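# Stack the lone carton squarely onto the carton stack

## Task

Pick up the single carton that stands apart from the others, set it on the top of an existing stack of cartons so its edges line up with the cartons beneath, then open the gripper and leave it there.

## Robot and tools

Robot: two six-joint arms, left_arm and right_arm, each ending in a parallel two-finger gripper. The left arm's base sits at (-0.036, +0.246, 0) and the right arm's at (+0.016, -0.331, 0), both nearly unrotated about z. Both arms share one scene frame: origin on the table surface midway between the bases, +x pointing out across the table, +z up, left_arm on the +y side. The names left and right say nothing about image sides.

Gripper frame: fingers extend along the gripper's +z axis and close along its y axis. end_effector_position is the spot between the finger pads, roughly 1 cm short of the tips. Opening runs from -1 (shut) to +1 (fully apart, 0.094 m).

Row format (used by every moving command): exactly 16 numbers, always both arms even when only one moves. First 8 for left_arm: x, y, z in metres, then the orientation quaternion qw, qx, qy, qz (w first), then opening; next 8 the same for right_arm. Position and quaternion are absolute targets in the scene frame, not offsets. A target more than 0.6 m from that arm's last reported position along any gripper axis makes the call refused (nothing is sent). To hold an orientation, repeat the same quaternion you chose, not the drifted one read back. For an arm meant to stay still, resend its last reported pose plus its intended opening every call.

Tools:
- execute_actions {actions, pictures}. actions is a list holding at most one item, or empty. Empty list: just read state. Action: {"rows": [[16 numbers], ...], "steps": n}, 1 to 15 rows, steps up to 15 (default 15), each step 1/30 s; each row drives one step and the final row repeats to fill the remaining steps. Wait: {"steps": n} with n up to 300, counted from the previous result, so your thinking time eats into it. pictures (boolean) toggles images; they come by default.
- move {target, speed}: target is one 16-number row (absolute poses). Each gripper travels a straight line toward its pose; both arms finish together, lasting 0.5 to 10 s (cut off at 10 s if longer). speed is top path speed in m/s, 0.002 to 0.5, default 0.25; rotation capped at twice that in rad/s. Grippers rotate the short way. Opening is applied at the start. Paths ignore obstacles and the other arm, and the hand can lag, wander, or overshoot speed, notably with the arm nearly extended.
- wait {seconds}: 0 to 10 s, nothing new is sent; arms head only to their last clipped pose.
- zoom_image {camera, region}: camera is cam_high (504x504), cam_left_wrist or cam_right_wrist (616x616 fisheye); region [x0, y0, x1, y1] in image pixels from the top-left, at most 504x504.
- read_manual {section}: only licence text; no robot effect.
- finished_scene {scene}: closes the current scene (give its number) and grades it; irreversible. The carton must already be placed and released, and stay put.

Controller behaviour: each control step the commanded pose is clipped to within 70 mm and 16 degrees of the measured pose, then solved by damped IK, favouring position over orientation. Far targets therefore need several actions; check the reported pose and send the remainder. Arms tend to finish a centimetre or more short, usually low. Printed hand positions can be somewhat wrong, worse at long reach. Elbows never fully straighten.

Results: a state line `left_arm: …` | `right_arm: …` gives each gripper's position and quaternion. grip_measured is the finger gap on the command scale (Joint positions' last value per arm is the gap in metres; readings may be off about 1 mm). "Hand target" shows where the controller currently drives each gripper. "pose unreachable" means the clearance check altered or blocked that arm's command; HELD marks steps where your row was partly or wholly not sent. move adds a line with its outcome: done, off_target, moving, held, or fault, plus limits such as paced (pose clipped) or held (steps blocked; the arm may then jump faster than speed), and each gripper's remaining distance. If only one arm is named, the other finished fine. FAULT lines mean an arm stopped. MOTOR HOT appears from 85 °C; at 100 °C the arm drops everything and falls (OVER-TEMPERATURE FAULT). Joint torques are raw drive outputs with offsets and noise.

Grasping: to hold, command an opening below grip_measured; about 0.03 below is firm, less is gentler. In this task the pad force is weak, only about 13 to 25 N, so grasp the carton near its centre, lift gently and move slowly to avoid slipping. Occasional tugs on the held carton or shoves on loose objects can occur.

Avoid: cartons leaving the table, dropping or slamming the carton, knocking the stack over, fast contacts or targets deep past a contact (both press harder), and letting the two arms collide. Lower the carton slowly onto the stack, align its edges with the ones below, open the gripper, then lift clear before ending the scene. Camera calibration (intrinsics and world-to-camera transforms) is supplied for cam_high and both wrist cameras if you want to project points.

Each tool is called after "Call:" by a JSON object that holds its "method" and its "body", one argument or row to a line.

## Session

Call:
{"method": "execute_actions", "body": {
  "actions": []
}}

Scene clock: 0.00 s of 4200.00 s.
left_arm: end_effector_position=(+0.1361, +0.4610, +0.2824) grip_measured=+1.000 end_effector_quat_wxyz=(+0.000, +0.769, -0.638, +0.043) | right_arm: end_effector_position=(+0.5106, -0.6188, +0.2461) grip_measured=+1.000 end_effector_quat_wxyz=(+0.136, +0.294, +0.943, -0.075)
Joint positions: left_arm=[ 0.901  1.059  1.147 -1.665  0.085 -0.805  0.094] | right_arm=[-0.411  1.647  1.588 -1.214  0.093  0.091  0.094]
Joint velocities: left_arm=[ 0.005  0.005  0.002 -0.002 -0.022  0.022  0.   ] | right_arm=[-0.015 -0.005  0.002 -0.002 -0.095 -0.022  0.   ]
Joint torques (N m, as the arm reports them, + toward a larger angle): no reading
Hand target (left_arm): +0.139, +0.465, +0.289; -0.008, +0.768, -0.639, +0.042
Hand target (right_arm): +0.516, -0.622, +0.250; +0.142, +0.294, +0.942, -0.076

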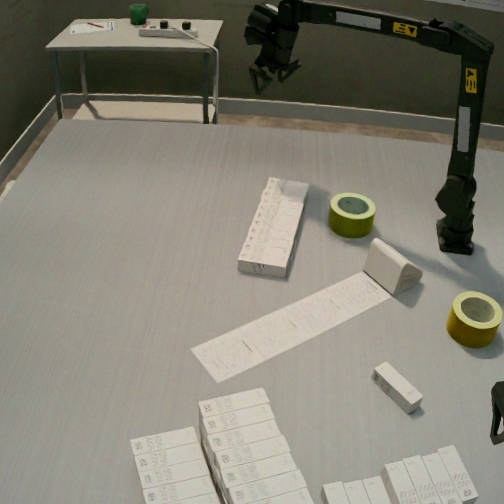

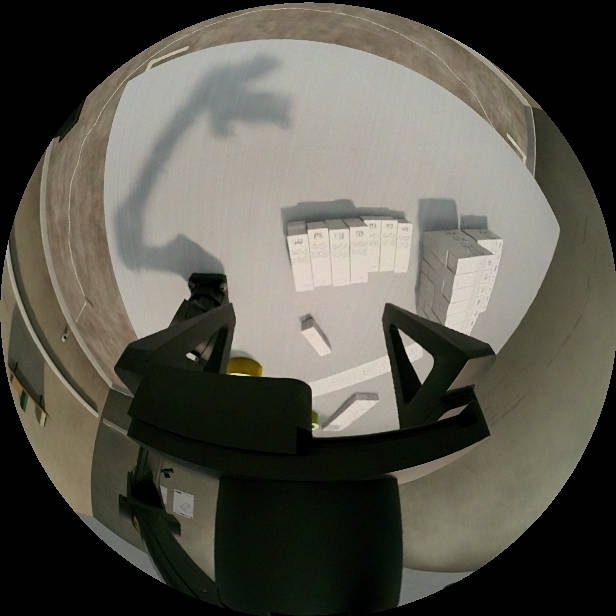

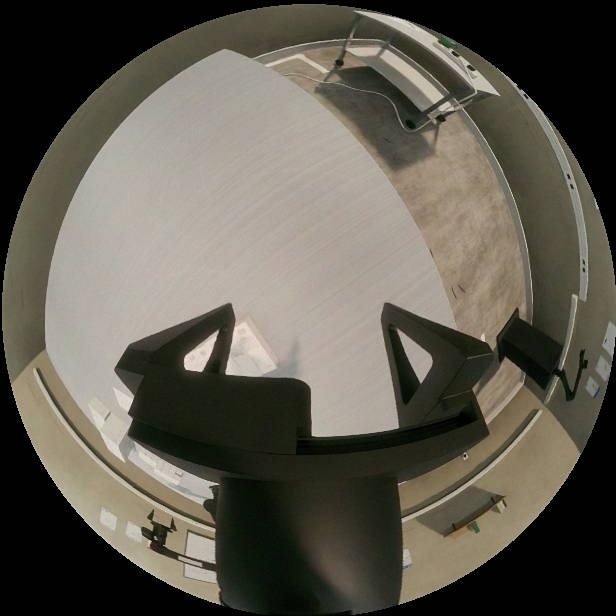

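Call:
{"method": "zoom_image", "body": {
  "camera": "cam_high",
  "region": [100, 330, 504, 504]
}}

Call:
{"method": "zoom_image", "body": {
  "camera": "cam_left_wrist",
  "region": [260, 180, 520, 440]
}}

Call:
{"method": "zoom_image", "body": {
  "camera": "cam_high",
  "region": [180, 160, 440, 400]
}}

Region (100, 330, 504, 504) of cam_high's 504x504 image, scaled by 1.248, with more detail than that image has; it fills the top 217 rows of this view, and the rest is white.

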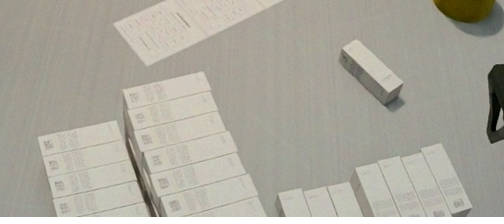

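Region (260, 180, 520, 440) of cam_left_wrist's 616x616 image, scaled by 1.938, with more detail than that image has.

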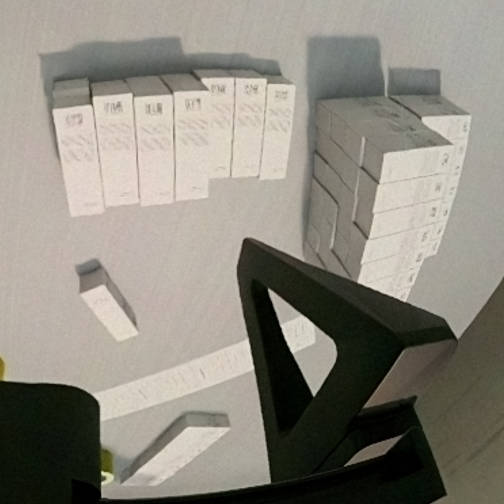

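Region (180, 160, 440, 400) of cam_high's 504x504 image, scaled by 1.938, with more detail than that image has; it fills the top 465 rows of this view, and the rest is white.

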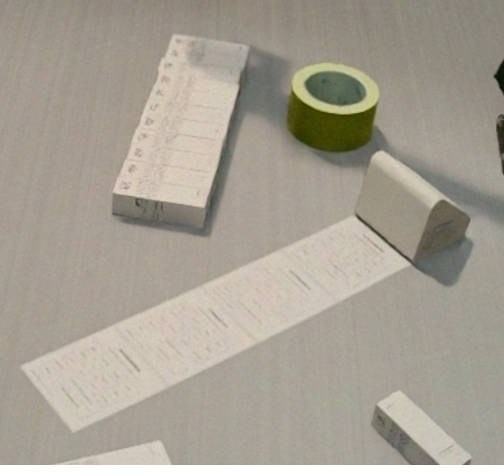

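Call:
{"method": "move", "body": {
  "target": [0.189,0.162,0.20,0,0.906,-0.423,0,1,0.5106,-0.6188,0.2461,0.136,0.294,0.943,-0.075,1],
  "speed": 0.4
}}

Scene clock: 16.07 s of 4200.00 s.
left_arm: end_effector_position=(+0.1876, +0.1600, +0.1977) grip_measured=+1.000 end_effector_quat_wxyz=(+0.119, +0.804, -0.582, +0.033) | right_arm: end_effector_position=(+0.5106, -0.6188, +0.2461) grip_measured=+1.000 end_effector_quat_wxyz=(+0.136, +0.294, +0.943, -0.075)
Joint positions: left_arm=[-0.242  0.978  0.861 -1.497  0.245 -2.076  0.094] | right_arm=[-0.411  1.647  1.588 -1.214  0.093  0.091  0.094]
Joint velocities: left_arm=[ 0.005  0.005  0.012 -0.027 -0.037 -0.007  0.   ] | right_arm=[-0.005 -0.015 -0.012 -0.007 -0.022  0.007  0.   ]
Joint torques (N m, as the arm reports them, + toward a larger angle): left_arm=[ 0.41 -3.22 11.69  0.03  0.25 -0.13] | right_arm=[  0.39 -15.25  10.87   0.88   0.18   0.02]
Hand target (left_arm): +0.190, +0.160, +0.201; +0.122, +0.809, -0.574, +0.031
Hand target (right_arm): +0.511, -0.619, +0.246; +0.136, +0.294, +0.943, -0.075
Off the commanded pose (left_arm): 0.003 m, 26 deg; orientation clipped at the last step of the last action.
Off the commanded pose (right_arm): 0.000 m, 0 deg.
joint sent to its limit (left arm) — the command would take joint 6 (wrist roll) past its lower limit, so that joint was sent only as far as its limit.
After step 90, 11.63 s passed at rest.
move: off_target (left_arm); limits=paced
camera_calibration (this result's frames):
cam_left_wrist: T_world_to_cam=[[0.946639, 0.281763, -0.156473, -0.18565], [0.304163, -0.620483, 0.722831, -0.0968547], [0.106578, -0.731854, -0.673076, 0.351437], [0, 0, 0, 1]] pos_world=[0.167748, 0.249413, 0.277504]

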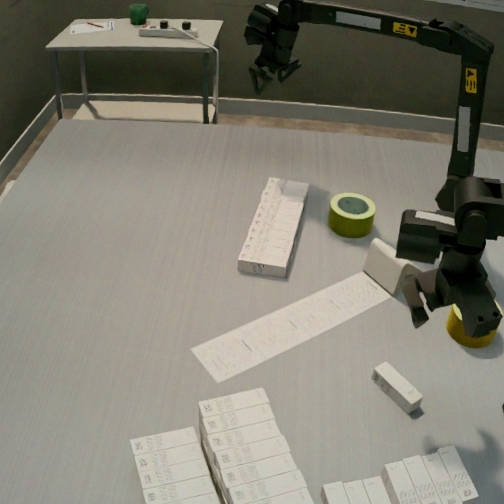

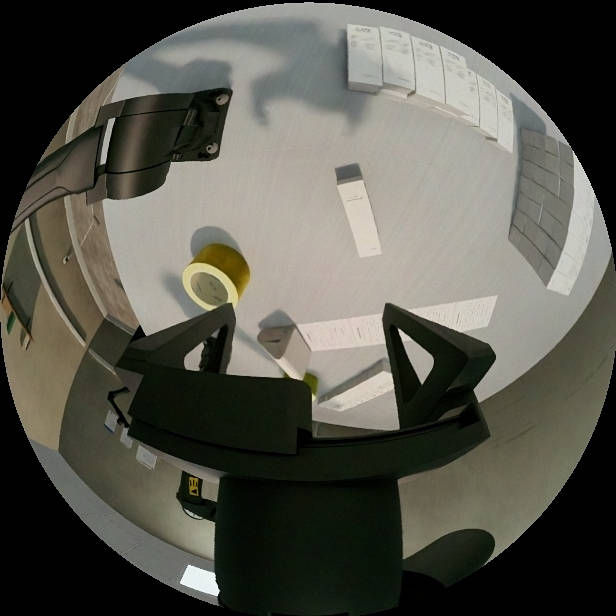

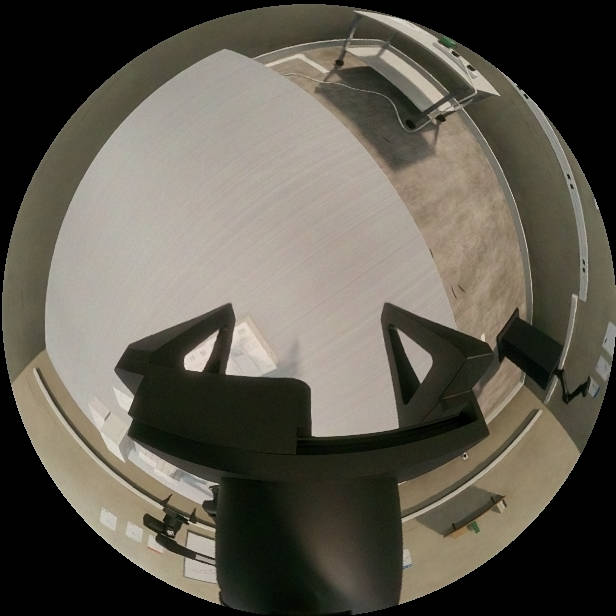

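Call:
{"method": "move", "body": {
  "target": [0.189,0.162,0.17,0,0.423,0.906,0,1,0.5106,-0.6188,0.2461,0.136,0.294,0.943,-0.075,1],
  "speed": 0.5
}}

Scene clock: 21.60 s of 4200.00 s.
left_arm: end_effector_position=(+0.1884, +0.1646, +0.1715) grip_measured=+1.000 end_effector_quat_wxyz=(-0.008, +0.412, +0.911, +0.002) | right_arm: end_effector_position=(+0.5106, -0.6188, +0.2461) grip_measured=+1.000 end_effector_quat_wxyz=(+0.136, +0.294, +0.943, -0.075)
Joint positions: left_arm=[-0.4    0.977  0.806 -1.416 -0.005  0.498  0.094] | right_arm=[-0.411  1.647  1.588 -1.214  0.093  0.091  0.094]
Joint velocities: left_arm=[ 0.005 -0.005  0.022  0.007 -0.022  0.022  0.   ] | right_arm=[ 0.005 -0.005 -0.007  0.007 -0.022 -0.037  0.   ]
Joint torques (N m, as the arm reports them, + toward a larger angle): left_arm=[-0.53 -4.8   9.86  0.97  0.23  0.18] | right_arm=[  0.56 -15.25  10.85   0.91   0.17   0.02]
Hand target (left_arm): +0.188, +0.162, +0.170; -0.001, +0.423, +0.906, +0.001
Hand target (right_arm): +0.511, -0.619, +0.246; +0.136, +0.294, +0.943, -0.075
Off the commanded pose (left_arm): 0.003 m, 2 deg.
Off the commanded pose (right_arm): 0.000 m, 0 deg.
move: done
camera_calibration (this result's frames):
cam_left_wrist: T_world_to_cam=[[-0.758944, -0.651155, -0.00101007, 0.256412], [-0.522434, 0.607987, 0.597842, -0.100364], [-0.388674, 0.454256, -0.801614, 0.257215], [0, 0, 0, 1]] pos_world=[0.242142, 0.111143, 0.266448]

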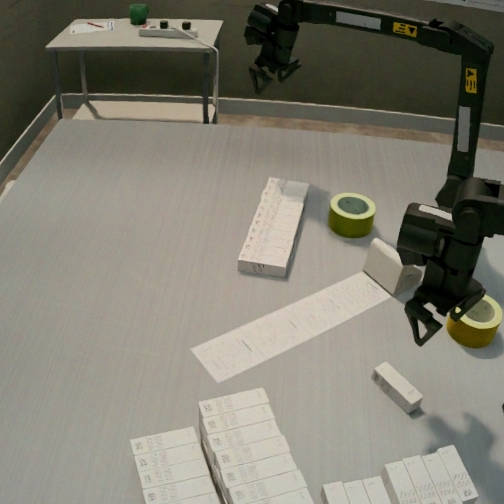

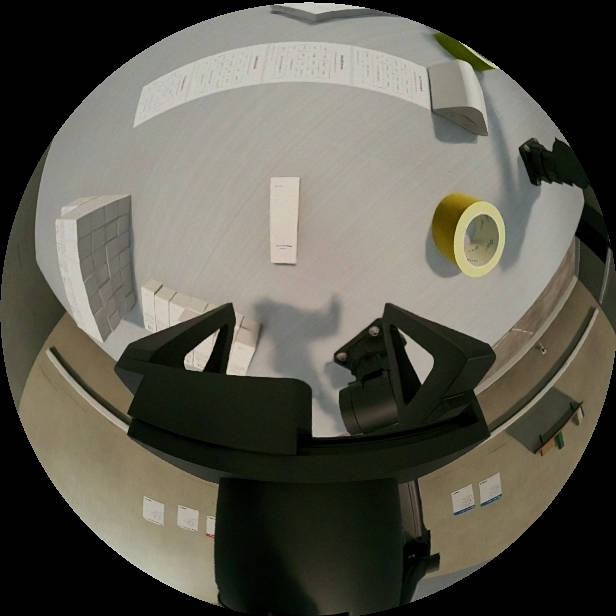

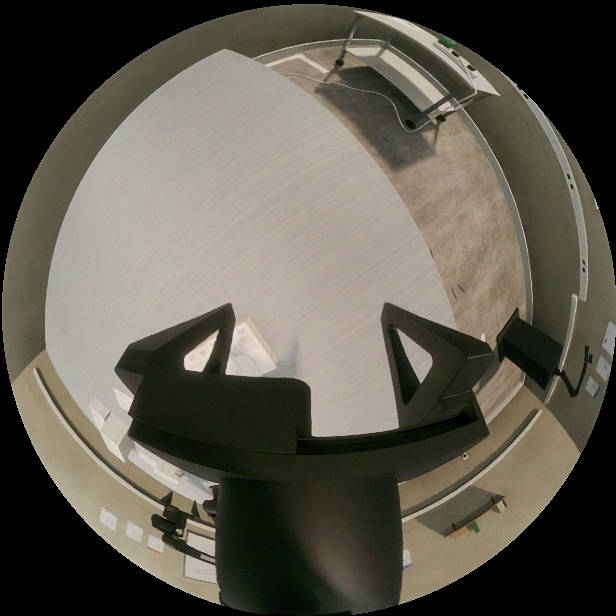

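Call:
{"method": "move", "body": {
  "target": [0.224,0.172,0.075,0,0.435,0.900,0,0.5,0.5106,-0.6188,0.2461,0.136,0.294,0.943,-0.075,1],
  "speed": 0.3
}}

Scene clock: 38.50 s of 4200.00 s.
left_arm: end_effector_position=(+0.2175, +0.1710, +0.0746) grip_measured=+0.501 end_effector_quat_wxyz=(-0.008, +0.434, +0.901, +0.000) | right_arm: end_effector_position=(+0.5106, -0.6188, +0.2461) grip_measured=+1.000 end_effector_quat_wxyz=(+0.136, +0.294, +0.943, -0.075)
Joint positions: left_arm=[-0.338  1.163  0.658 -1.082 -0.003  0.609  0.071] | right_arm=[-0.411  1.647  1.588 -1.214  0.093  0.091  0.094]
Joint velocities: left_arm=[-0.015  0.005  0.007  0.012 -0.022  0.022  0.   ] | right_arm=[-0.015 -0.015 -0.027 -0.022  0.037  0.066  0.   ]
Joint torques (N m, as the arm reports them, + toward a larger angle): left_arm=[ 1.15 -5.95  9.59  1.02  0.24  0.15] | right_arm=[  0.39 -15.4   10.87   0.91   0.17   0.  ]
Hand target (left_arm): +0.222, +0.173, +0.075; +0.000, +0.435, +0.900, -0.000
Hand target (right_arm): +0.511, -0.619, +0.246; +0.136, +0.294, +0.943, -0.075
Off the commanded pose (left_arm): 0.007 m, 1 deg.
Off the commanded pose (right_arm): 0.000 m, 0 deg.
After step 90, 13.03 s passed at rest.
move: done
camera_calibration (this result's frames):
cam_left_wrist: T_world_to_cam=[[-0.79026, -0.612768, 0.00236913, 0.282537], [-0.490687, 0.635124, 0.596526, -0.0425336], [-0.367036, 0.470248, -0.802591, 0.180558], [0, 0, 0, 1]] pos_world=[0.268678, 0.115237, 0.169617]

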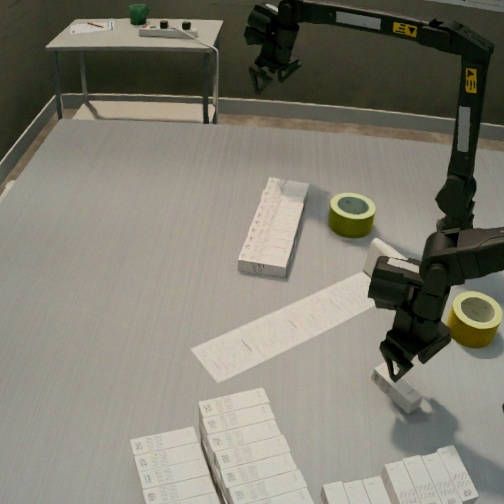

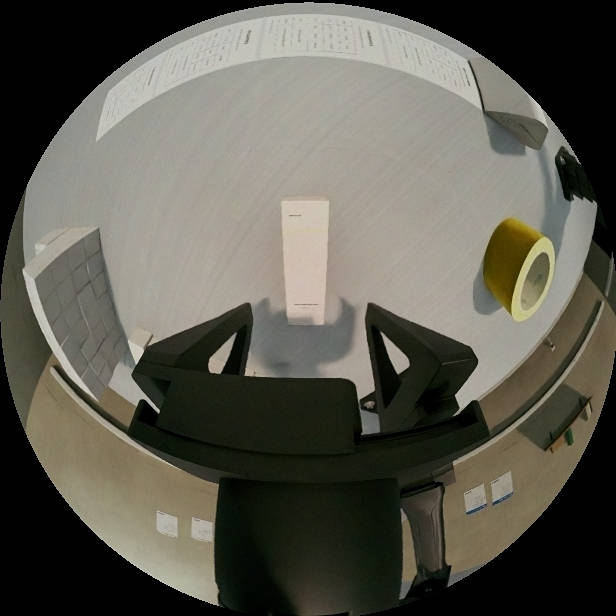

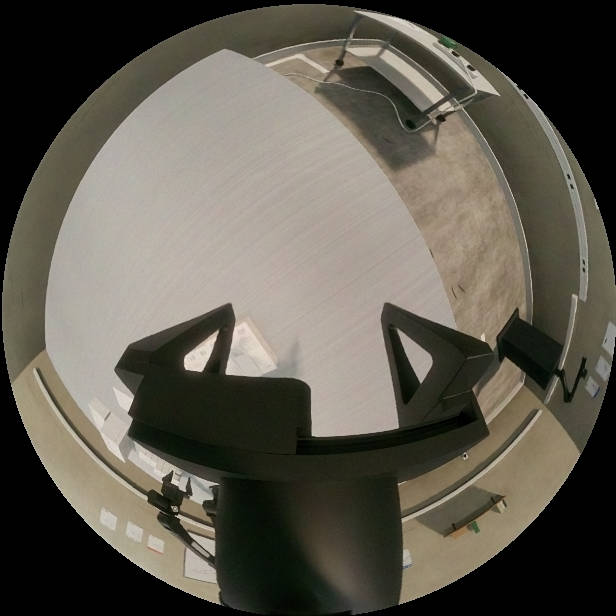

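Call:
{"method": "move", "body": {
  "target": [0.225,0.170,0.018,0,0.435,0.900,0,0.5,0.5106,-0.6188,0.2461,0.136,0.294,0.943,-0.075,1],
  "speed": 0.15
}}

Call:
{"method": "execute_actions", "body": {
  "actions": [
    {"rows":[[0.225,0.170,0.018,0,0.435,0.900,0,-0.45,0.5106,-0.6188,0.2461,0.136,0.294,0.943,-0.075,1]],"steps":15}
  ]
}}

Scene clock: 43.53 s of 4200.00 s.
left_arm: end_effector_position=(+0.2222, +0.1696, +0.0211) grip_measured=+0.501 end_effector_quat_wxyz=(-0.002, +0.436, +0.900, +0.001) | right_arm: end_effector_position=(+0.5106, -0.6188, +0.2461) grip_measured=+1.000 end_effector_quat_wxyz=(+0.136, +0.294, +0.943, -0.075)
Joint positions: left_arm=[-0.338  1.279  0.58  -0.876 -0.003  0.612  0.071] | right_arm=[-0.411  1.647  1.588 -1.214  0.093  0.091  0.094]
Joint velocities: left_arm=[-0.015 -0.005 -0.017 -0.012  0.007  0.007 -0.   ] | right_arm=[-0.015  0.005 -0.007 -0.012  0.081  0.081  0.   ]
Joint torques (N m, as the arm reports them, + toward a larger angle): left_arm=[ 0.79 -5.8   8.19  0.98  0.24  0.09] | right_arm=[  0.47 -15.23  10.78   0.91   0.17   0.01]
Hand target (left_arm): +0.224, +0.170, +0.018; +0.000, +0.435, +0.900, +0.000
Hand target (right_arm): +0.511, -0.619, +0.246; +0.136, +0.294, +0.943, -0.075
Off the commanded pose (left_arm): 0.004 m, 0 deg.
Off the commanded pose (right_arm): 0.000 m, 0 deg.
After step 90, 1.20 s passed at rest.
move: done
camera_calibration (this result's frames):
cam_left_wrist: T_world_to_cam=[[-0.791881, -0.610659, -0.0045041, 0.285671], [-0.495695, 0.638457, 0.588778, -0.00674855], [-0.356667, 0.468475, -0.808282, 0.138177], [0, 0, 0, 1]] pos_world=[0.272156, 0.114024, 0.116946]

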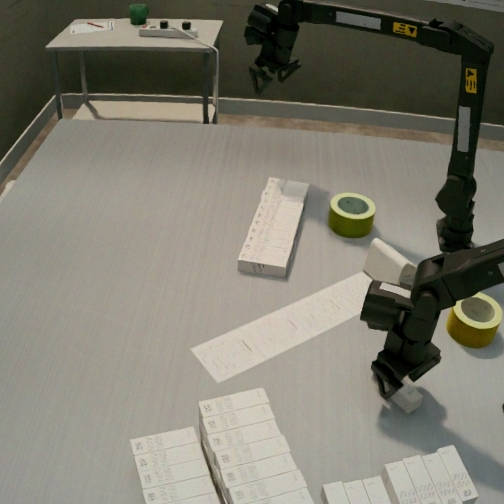

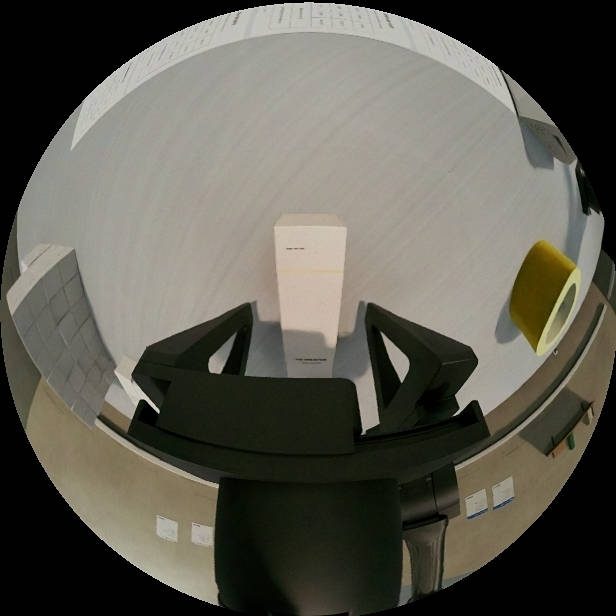

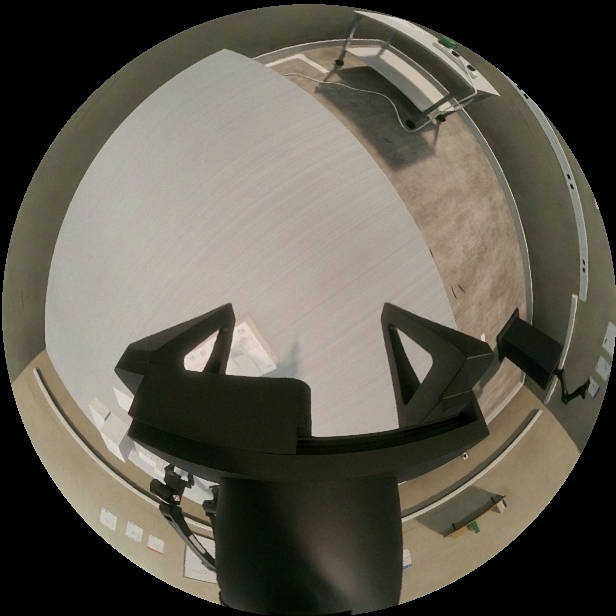

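Scene clock: 44.03 s of 4200.00 s.
left_arm: end_effector_position=(+0.2224, +0.1694, +0.0211) grip_measured=-0.346 end_effector_quat_wxyz=(-0.002, +0.436, +0.900, +0.001) | right_arm: end_effector_position=(+0.5106, -0.6188, +0.2461) grip_measured=+1.000 end_effector_quat_wxyz=(+0.136, +0.294, +0.943, -0.075)
Joint positions: left_arm=[-0.338  1.279  0.58  -0.876 -0.002  0.612  0.031] | right_arm=[-0.411  1.647  1.588 -1.214  0.093  0.091  0.094]
Joint velocities: left_arm=[-0.005 -0.005 -0.007 -0.007  0.037 -0.051 -0.   ] | right_arm=[-0.005  0.005  0.002  0.017 -0.007 -0.051  0.   ]
Joint torques (N m, as the arm reports them, + toward a larger angle): left_arm=[ 0.64 -5.51  8.45  0.99  0.22  0.09] | right_arm=[  0.45 -15.36  10.89   0.88   0.17   0.  ]
Hand target (left_arm): +0.225, +0.170, +0.018; +0.000, +0.435, +0.900, -0.000
Hand target (right_arm): +0.511, -0.619, +0.246; +0.136, +0.294, +0.943, -0.075
Off the commanded pose (left_arm): 0.004 m, 0 deg.
Off the commanded pose (right_arm): 0.000 m, 0 deg.
Steps of this call (steps 1 to 15: all 15 steps of this action). Readings (end_effector_position):
1: left_arm (+0.2222, +0.1696, +0.0211) | right_arm (+0.5106, -0.6188, +0.2461)
2: left_arm (+0.2222, +0.1696, +0.0211) | right_arm (+0.5106, -0.6188, +0.2461)
4: left_arm (+0.2222, +0.1696, +0.0211) | right_arm (+0.5106, -0.6188, +0.2461)
8: left_arm (+0.2224, +0.1694, +0.0211) | right_arm (+0.5106, -0.6188, +0.2461)
15: the state above
camera_calibration (this result's frames):
cam_left_wrist: T_world_to_cam=[[-0.791877, -0.610666, -0.00433111, 0.285671], [-0.495999, 0.639014, 0.587917, -0.00657134], [-0.356253, 0.467706, -0.80891, 0.138362], [0, 0, 0, 1]] pos_world=[0.272249, 0.113936, 0.117023]

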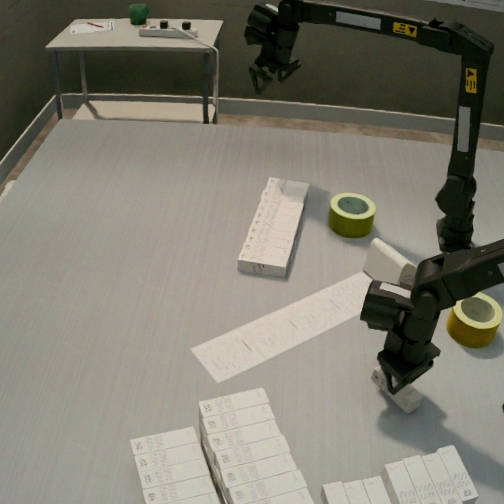

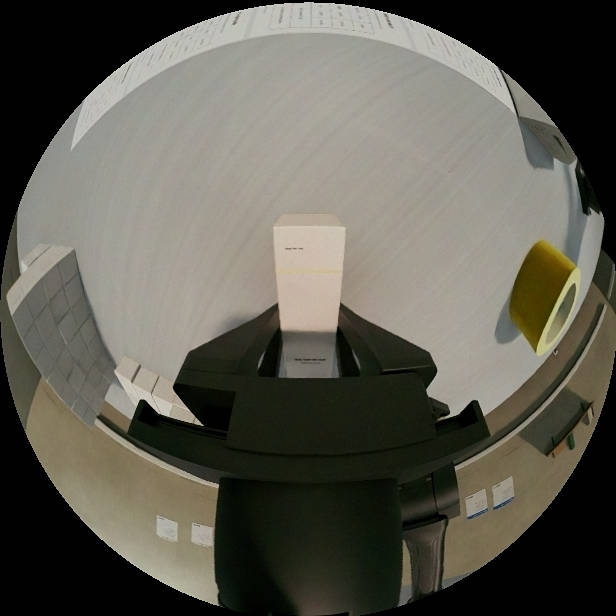

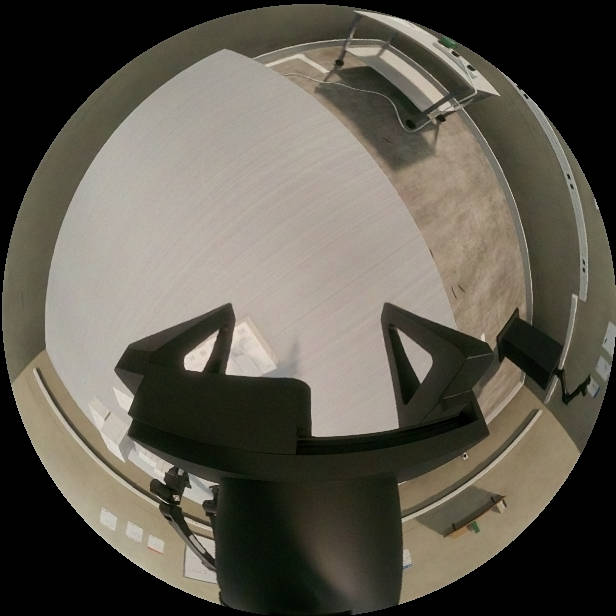

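Call:
{"method": "move", "body": {
  "target": [0.224,0.170,0.12,0,0.435,0.900,0,-0.45,0.5106,-0.6188,0.2461,0.136,0.294,0.943,-0.075,1],
  "speed": 0.25
}}

Call:
{"method": "move", "body": {
  "target": [0.23,0.36,0.20,0,0.707,0.707,0,-0.45,0.5106,-0.6188,0.2461,0.136,0.294,0.943,-0.075,1],
  "speed": 0.25
}}

Scene clock: 51.80 s of 4200.00 s.
left_arm: end_effector_position=(+0.2180, +0.1707, +0.1106) grip_measured=-0.346 end_effector_quat_wxyz=(-0.005, +0.436, +0.900, +0.000) | right_arm: end_effector_position=(+0.5106, -0.6188, +0.2461) grip_measured=+1.000 end_effector_quat_wxyz=(+0.136, +0.294, +0.943, -0.075)
Joint positions: left_arm=[-0.338  1.106  0.722 -1.196 -0.002  0.612  0.031] | right_arm=[-0.411  1.647  1.588 -1.214  0.093  0.091  0.094]
Joint velocities: left_arm=[-0.005 -0.005 -0.007 -0.012 -0.037 -0.022  0.001] | right_arm=[-0.005 -0.015 -0.007 -0.002 -0.037 -0.037  0.   ]
Joint torques (N m, as the arm reports them, + toward a larger angle): left_arm=[ 0.64 -5.06 12.65 -0.06  0.2   0.08] | right_arm=[  0.28 -15.26  10.83   0.91   0.17   0.  ]
Hand target (left_arm): +0.226, +0.170, +0.120; +0.000, +0.435, +0.900, +0.000
Hand target (right_arm): +0.511, -0.619, +0.246; +0.136, +0.294, +0.943, -0.075
Off the commanded pose (left_arm): 0.011 m, 1 deg.
Off the commanded pose (right_arm): 0.000 m, 0 deg.
After step 90, 3.87 s passed at rest.
move: off_target (left_arm)
camera_calibration (this result's frames):
cam_left_wrist: T_world_to_cam=[[-0.79189, -0.610662, -0.00143203, 0.2831], [-0.493197, 0.638179, 0.591172, -0.0629882], [-0.360092, 0.46885, -0.806544, 0.208993], [0, 0, 0, 1]] pos_world=[0.268376, 0.11509, 0.206204]

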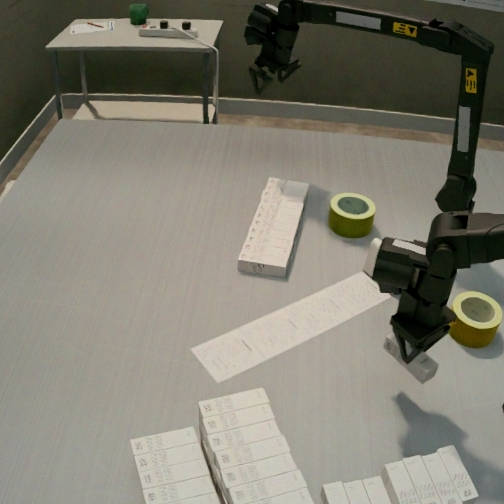

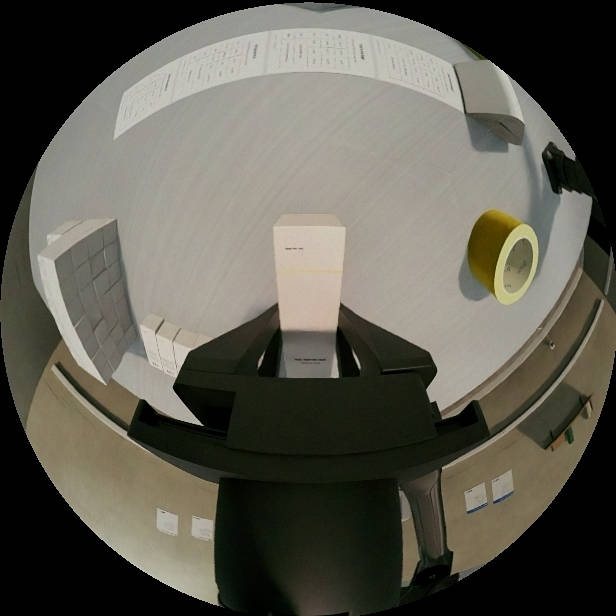

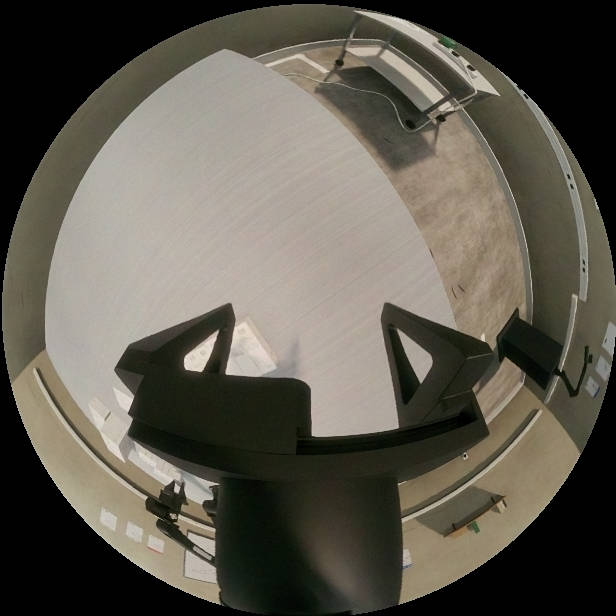

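Scene clock: 53.83 s of 4200.00 s.
left_arm: end_effector_position=(+0.2209, +0.3542, +0.1852) grip_measured=-0.346 end_effector_quat_wxyz=(-0.001, +0.705, +0.709, -0.009) | right_arm: end_effector_position=(+0.5106, -0.6188, +0.2461) grip_measured=+1.000 end_effector_quat_wxyz=(+0.136, +0.294, +0.943, -0.075)
Joint positions: left_arm=[ 0.353  1.089  0.914 -1.413  0.005  1.968  0.031] | right_arm=[-0.411  1.647  1.588 -1.214  0.093  0.091  0.094]
Joint velocities: left_arm=[-0.005 -0.015 -0.007 -0.012 -0.051 -0.007  0.   ] | right_arm=[-0.005 -0.005  0.012  0.017 -0.022 -0.022  0.   ]
Joint torques (N m, as the arm reports them, + toward a larger angle): left_arm=[ 0.97 -4.65 14.59 -0.22  0.27  0.14] | right_arm=[  0.28 -15.18  10.83   0.9    0.18  -0.01]
Hand target (left_arm): +0.230, +0.361, +0.199; +0.004, +0.707, +0.707, -0.001
Hand target (right_arm): +0.511, -0.619, +0.246; +0.136, +0.294, +0.943, -0.075
Off the commanded pose (left_arm): 0.018 m, 1 deg.
Off the commanded pose (right_arm): 0.000 m, 0 deg.
move: off_target (left_arm)
camera_calibration (this result's frames):
cam_left_wrist: T_world_to_cam=[[-0.999924, 0.00758361, 0.00973523, 0.222429], [0.0118026, 0.818058, 0.575014, -0.395037], [-0.0036033, 0.575085, -0.818085, 0.0699669], [0, 0, 0, 1]] pos_world=[0.227326, 0.281239, 0.282225]

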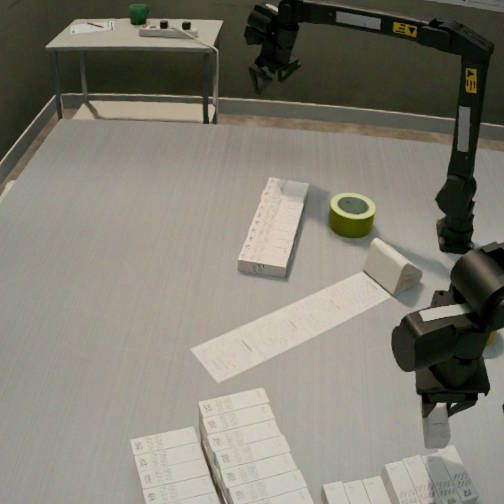

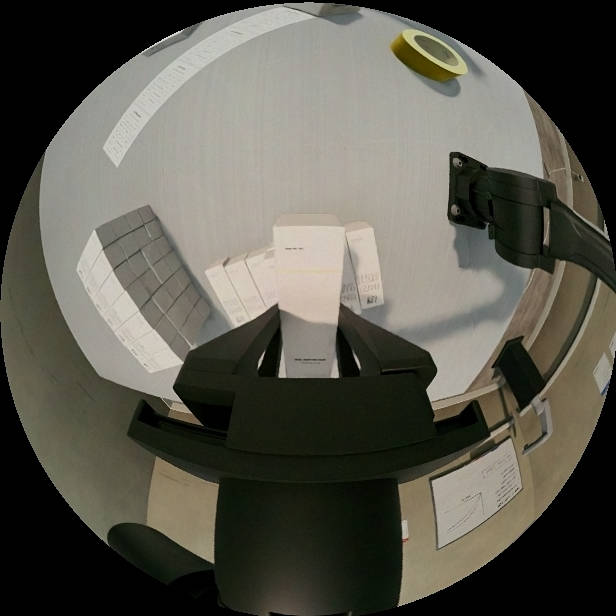

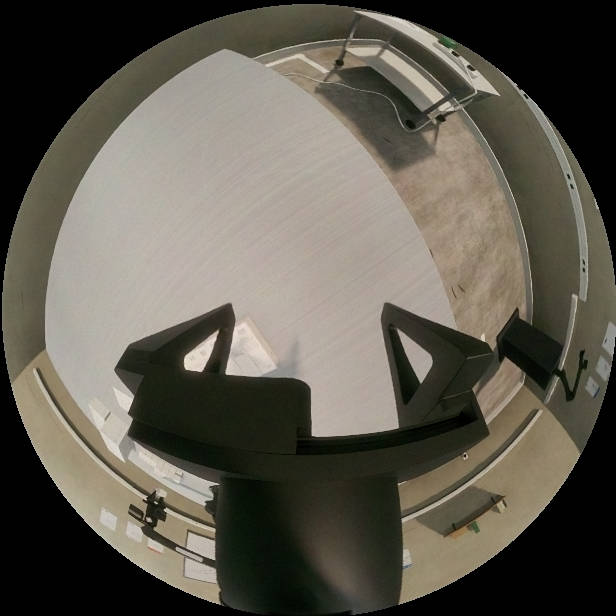

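Call:
{"method": "zoom_image", "body": {
  "camera": "cam_left_wrist",
  "region": [190, 190, 410, 340]
}}

Region (190, 190, 410, 340) of cam_left_wrist's 616x616 image, scaled by 2.291, with more detail than that image has; it fills the top 344 rows of this view, and the rest is white.

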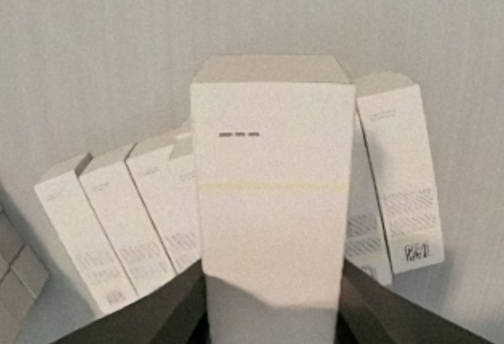

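Call:
{"method": "move", "body": {
  "target": [0.157,0.387,0.115,0,0.609,0.793,0,-0.45,0.5106,-0.6188,0.2461,0.136,0.294,0.943,-0.075,1],
  "speed": 0.15
}}

Scene clock: 64.67 s of 4200.00 s.
left_arm: end_effector_position=(+0.1549, +0.3819, +0.1146) grip_measured=-0.346 end_effector_quat_wxyz=(-0.001, +0.618, +0.786, -0.011) | right_arm: end_effector_position=(+0.5106, -0.6188, +0.2461) grip_measured=+1.000 end_effector_quat_wxyz=(+0.136, +0.294, +0.943, -0.075)
Joint positions: left_arm=[ 0.574  1.014  0.673 -1.252  0.005  1.955  0.031] | right_arm=[-0.411  1.647  1.588 -1.214  0.093  0.091  0.094]
Joint velocities: left_arm=[ 0.005  0.005  0.007 -0.012  0.022  0.037 -0.001] | right_arm=[-0.005 -0.005 -0.002 -0.007  0.081 -0.051  0.   ]
Joint torques (N m, as the arm reports them, + toward a larger angle): left_arm=[ 1.15 -4.62  9.93  0.95  0.13 -0.07] | right_arm=[  0.43 -15.12  10.84   0.87   0.16   0.01]
Hand target (left_arm): +0.156, +0.386, +0.116; +0.001, +0.609, +0.793, -0.000
Hand target (right_arm): +0.511, -0.619, +0.246; +0.136, +0.294, +0.943, -0.075
Off the commanded pose (left_arm): 0.006 m, 2 deg.
Off the commanded pose (right_arm): 0.000 m, 0 deg.
After step 90, 6.63 s passed at rest.
move: done
camera_calibration (this result's frames):
cam_left_wrist: T_world_to_cam=[[-0.974424, -0.224295, 0.0137481, 0.241038], [-0.176015, 0.799851, 0.57381, -0.34014], [-0.139699, 0.556714, -0.818873, 0.024168], [0, 0, 0, 1]] pos_world=[0.17838, 0.31267, 0.211653]

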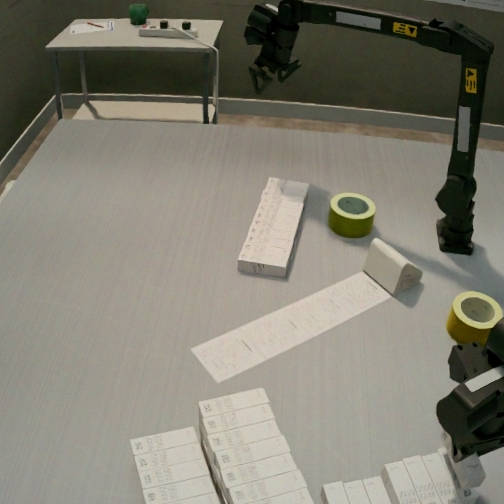

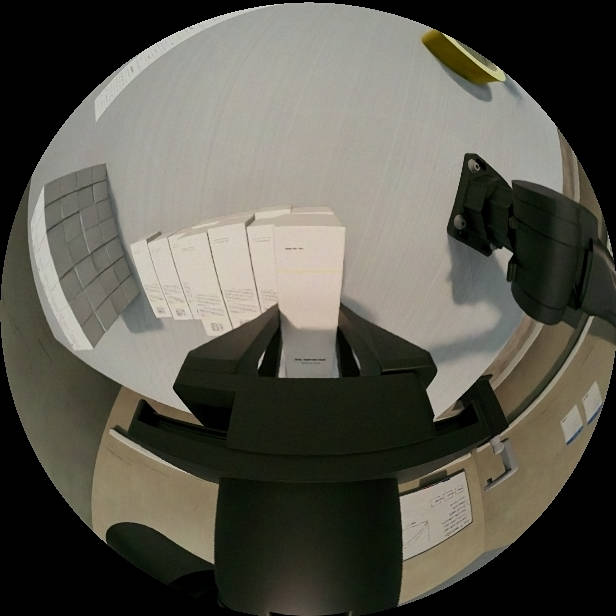

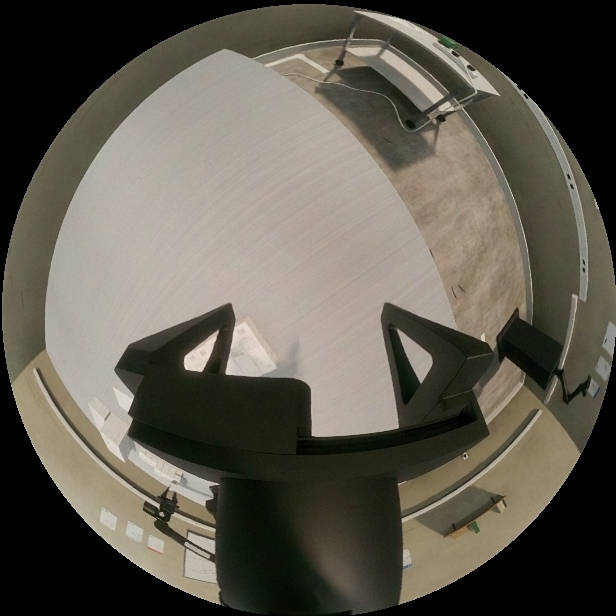

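Call:
{"method": "zoom_image", "body": {
  "camera": "cam_left_wrist",
  "region": [200, 180, 400, 340]
}}

Region (200, 180, 400, 340) of cam_left_wrist's 616x616 image, scaled by 2.520, with more detail than that image has; it fills the top 403 rows of this view, and the rest is white.

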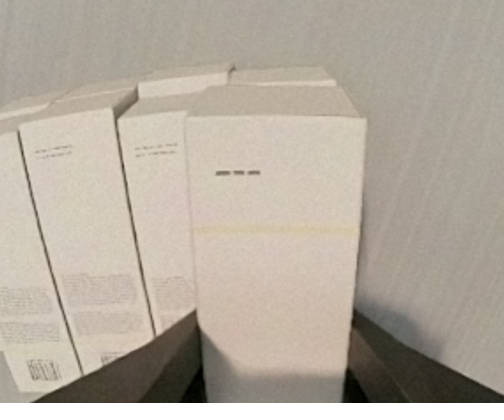

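Call:
{"method": "move", "body": {
  "target": [0.151,0.391,0.092,0,0.600,0.800,0,-0.45,0.5106,-0.6188,0.2461,0.136,0.294,0.943,-0.075,1],
  "speed": 0.05
}}

Call:
{"method": "zoom_image", "body": {
  "camera": "cam_left_wrist",
  "region": [200, 180, 400, 340]
}}

Scene clock: 76.07 s of 4200.00 s.
left_arm: end_effector_position=(+0.1519, +0.3866, +0.0964) grip_measured=-0.346 end_effector_quat_wxyz=(+0.002, +0.609, +0.793, +0.000) | right_arm: end_effector_position=(+0.5106, -0.6188, +0.2461) grip_measured=+1.000 end_effector_quat_wxyz=(+0.136, +0.294, +0.943, -0.075)
Joint positions: left_arm=[ 0.597  1.019  0.626 -1.176  0.003  1.955  0.031] | right_arm=[-0.411  1.647  1.588 -1.214  0.093  0.091  0.094]
Joint velocities: left_arm=[-0.015 -0.005  0.002 -0.022  0.022  0.022  0.001] | right_arm=[-0.005 -0.005  0.007 -0.002  0.037 -0.066  0.   ]
Joint torques (N m, as the arm reports them, + toward a larger angle): left_arm=[ 1.32 -3.04  9.54  0.85  0.08 -0.05] | right_arm=[  0.39 -15.23  10.85   0.9    0.18   0.01]
Hand target (left_arm): +0.151, +0.391, +0.092; +0.000, +0.600, +0.800, +0.000
Hand target (right_arm): +0.511, -0.619, +0.246; +0.136, +0.294, +0.943, -0.075
Off the commanded pose (left_arm): 0.006 m, 1 deg.
Off the commanded pose (right_arm): 0.000 m, 0 deg.
After step 90, 7.60 s passed at rest.
move: done
camera_calibration (this result's frames):
cam_left_wrist: T_world_to_cam=[[-0.969192, -0.246202, -0.00712077, 0.249138], [-0.204171, 0.786889, 0.58234, -0.325493], [-0.13777, 0.565854, -0.812914, 0.00182987], [0, 0, 0, 1]] pos_world=[0.175259, 0.316429, 0.192809]

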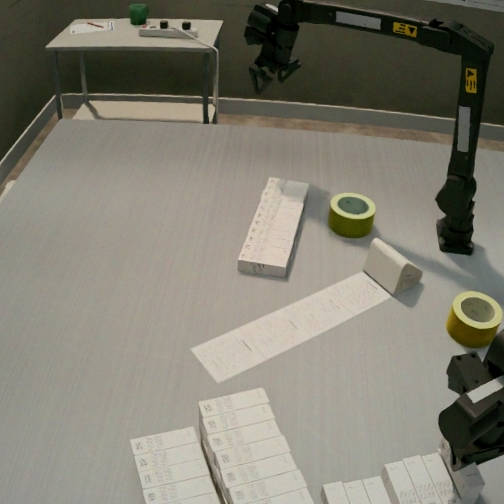

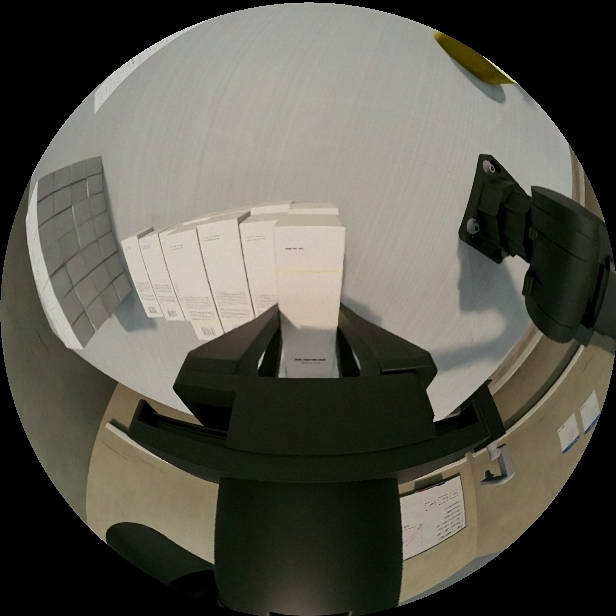

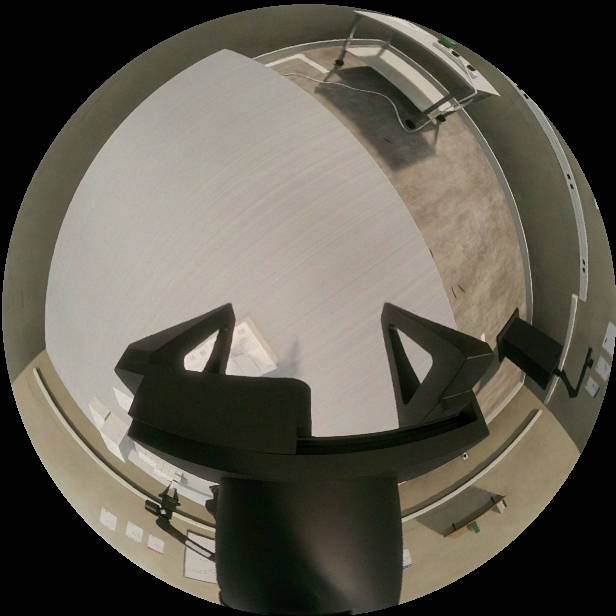

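Region (200, 180, 400, 340) of cam_left_wrist's 616x616 image, scaled by 2.520, with more detail than that image has; it fills the top 403 rows of this view, and the rest is white.

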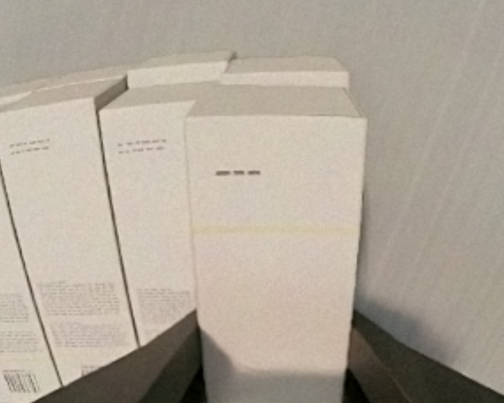

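Call:
{"method": "move", "body": {
  "target": [0.150,0.384,0.084,0,0.604,0.797,0,-0.45,0.5106,-0.6188,0.2461,0.136,0.294,0.943,-0.075,1],
  "speed": 0.03
}}

Call:
{"method": "zoom_image", "body": {
  "camera": "cam_left_wrist",
  "region": [200, 180, 400, 340]
}}

Scene clock: 91.03 s of 4200.00 s.
left_arm: end_effector_position=(+0.1484, +0.3839, +0.0878) grip_measured=-0.346 end_effector_quat_wxyz=(+0.001, +0.607, +0.795, -0.001) | right_arm: end_effector_position=(+0.5106, -0.6188, +0.2461) grip_measured=+1.000 end_effector_quat_wxyz=(+0.136, +0.294, +0.943, -0.075)
Joint positions: left_arm=[ 0.597  1.019  0.601 -1.155  0.003  1.95   0.031] | right_arm=[-0.411  1.647  1.588 -1.214  0.093  0.091  0.094]
Joint velocities: left_arm=[-0.005  0.005  0.007  0.017 -0.007  0.051 -0.   ] | right_arm=[0.005 0.005 0.002 0.017 0.022 0.007 0.   ]
Joint torques (N m, as the arm reports them, + toward a larger angle): left_arm=[-0.2  -3.26  9.43  0.94  0.08 -0.1 ] | right_arm=[  0.44 -15.18  10.86   0.92   0.19   0.01]
Hand target (left_arm): +0.150, +0.384, +0.084; +0.000, +0.604, +0.797, +0.000
Hand target (right_arm): +0.511, -0.619, +0.246; +0.136, +0.294, +0.943, -0.075
Off the commanded pose (left_arm): 0.004 m, 0 deg.
Off the commanded pose (right_arm): 0.000 m, 0 deg.
After step 90, 11.27 s passed at rest.
move: done
camera_calibration (this result's frames):
cam_left_wrist: T_world_to_cam=[[-0.967973, -0.251016, -0.00428815, 0.24641], [-0.206647, 0.786944, 0.581392, -0.318697], [-0.142564, 0.563658, -0.813612, -0.00249801], [0, 0, 0, 1]] pos_world=[0.172304, 0.314058, 0.184312]

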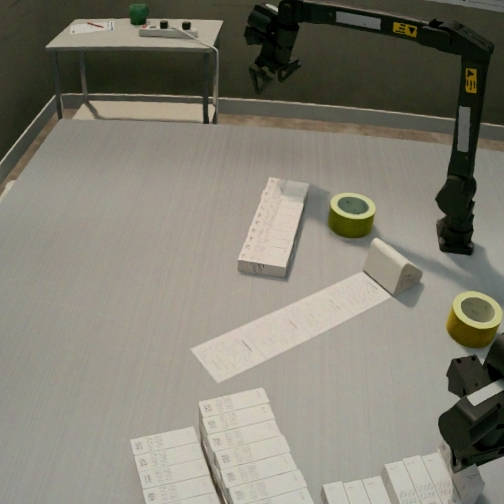

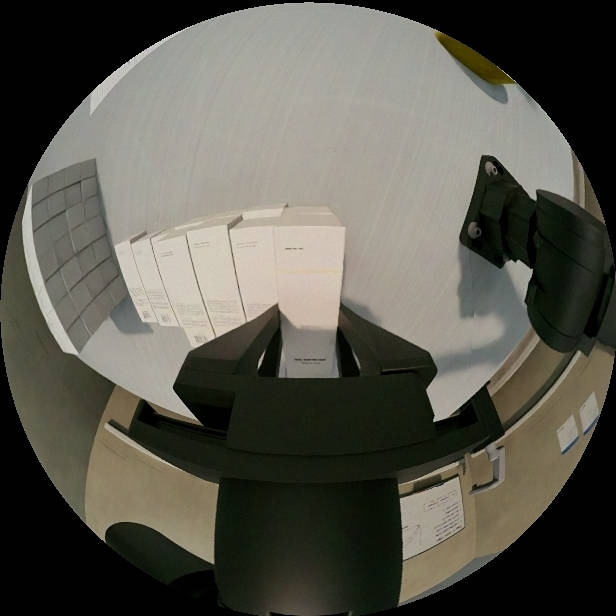

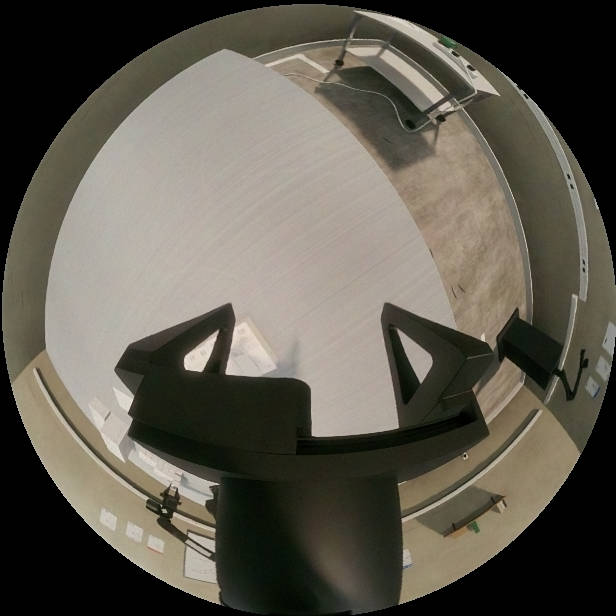

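Region (200, 180, 400, 340) of cam_left_wrist's 616x616 image, scaled by 2.520, with more detail than that image has; it fills the top 403 rows of this view, and the rest is white.

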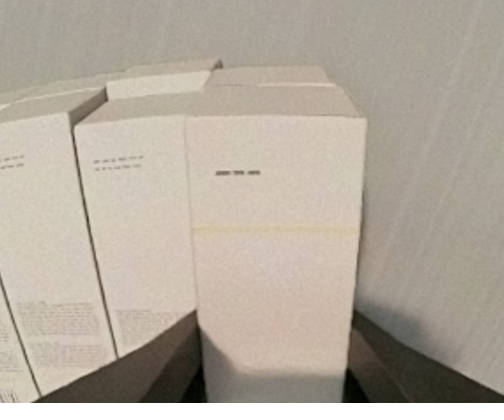

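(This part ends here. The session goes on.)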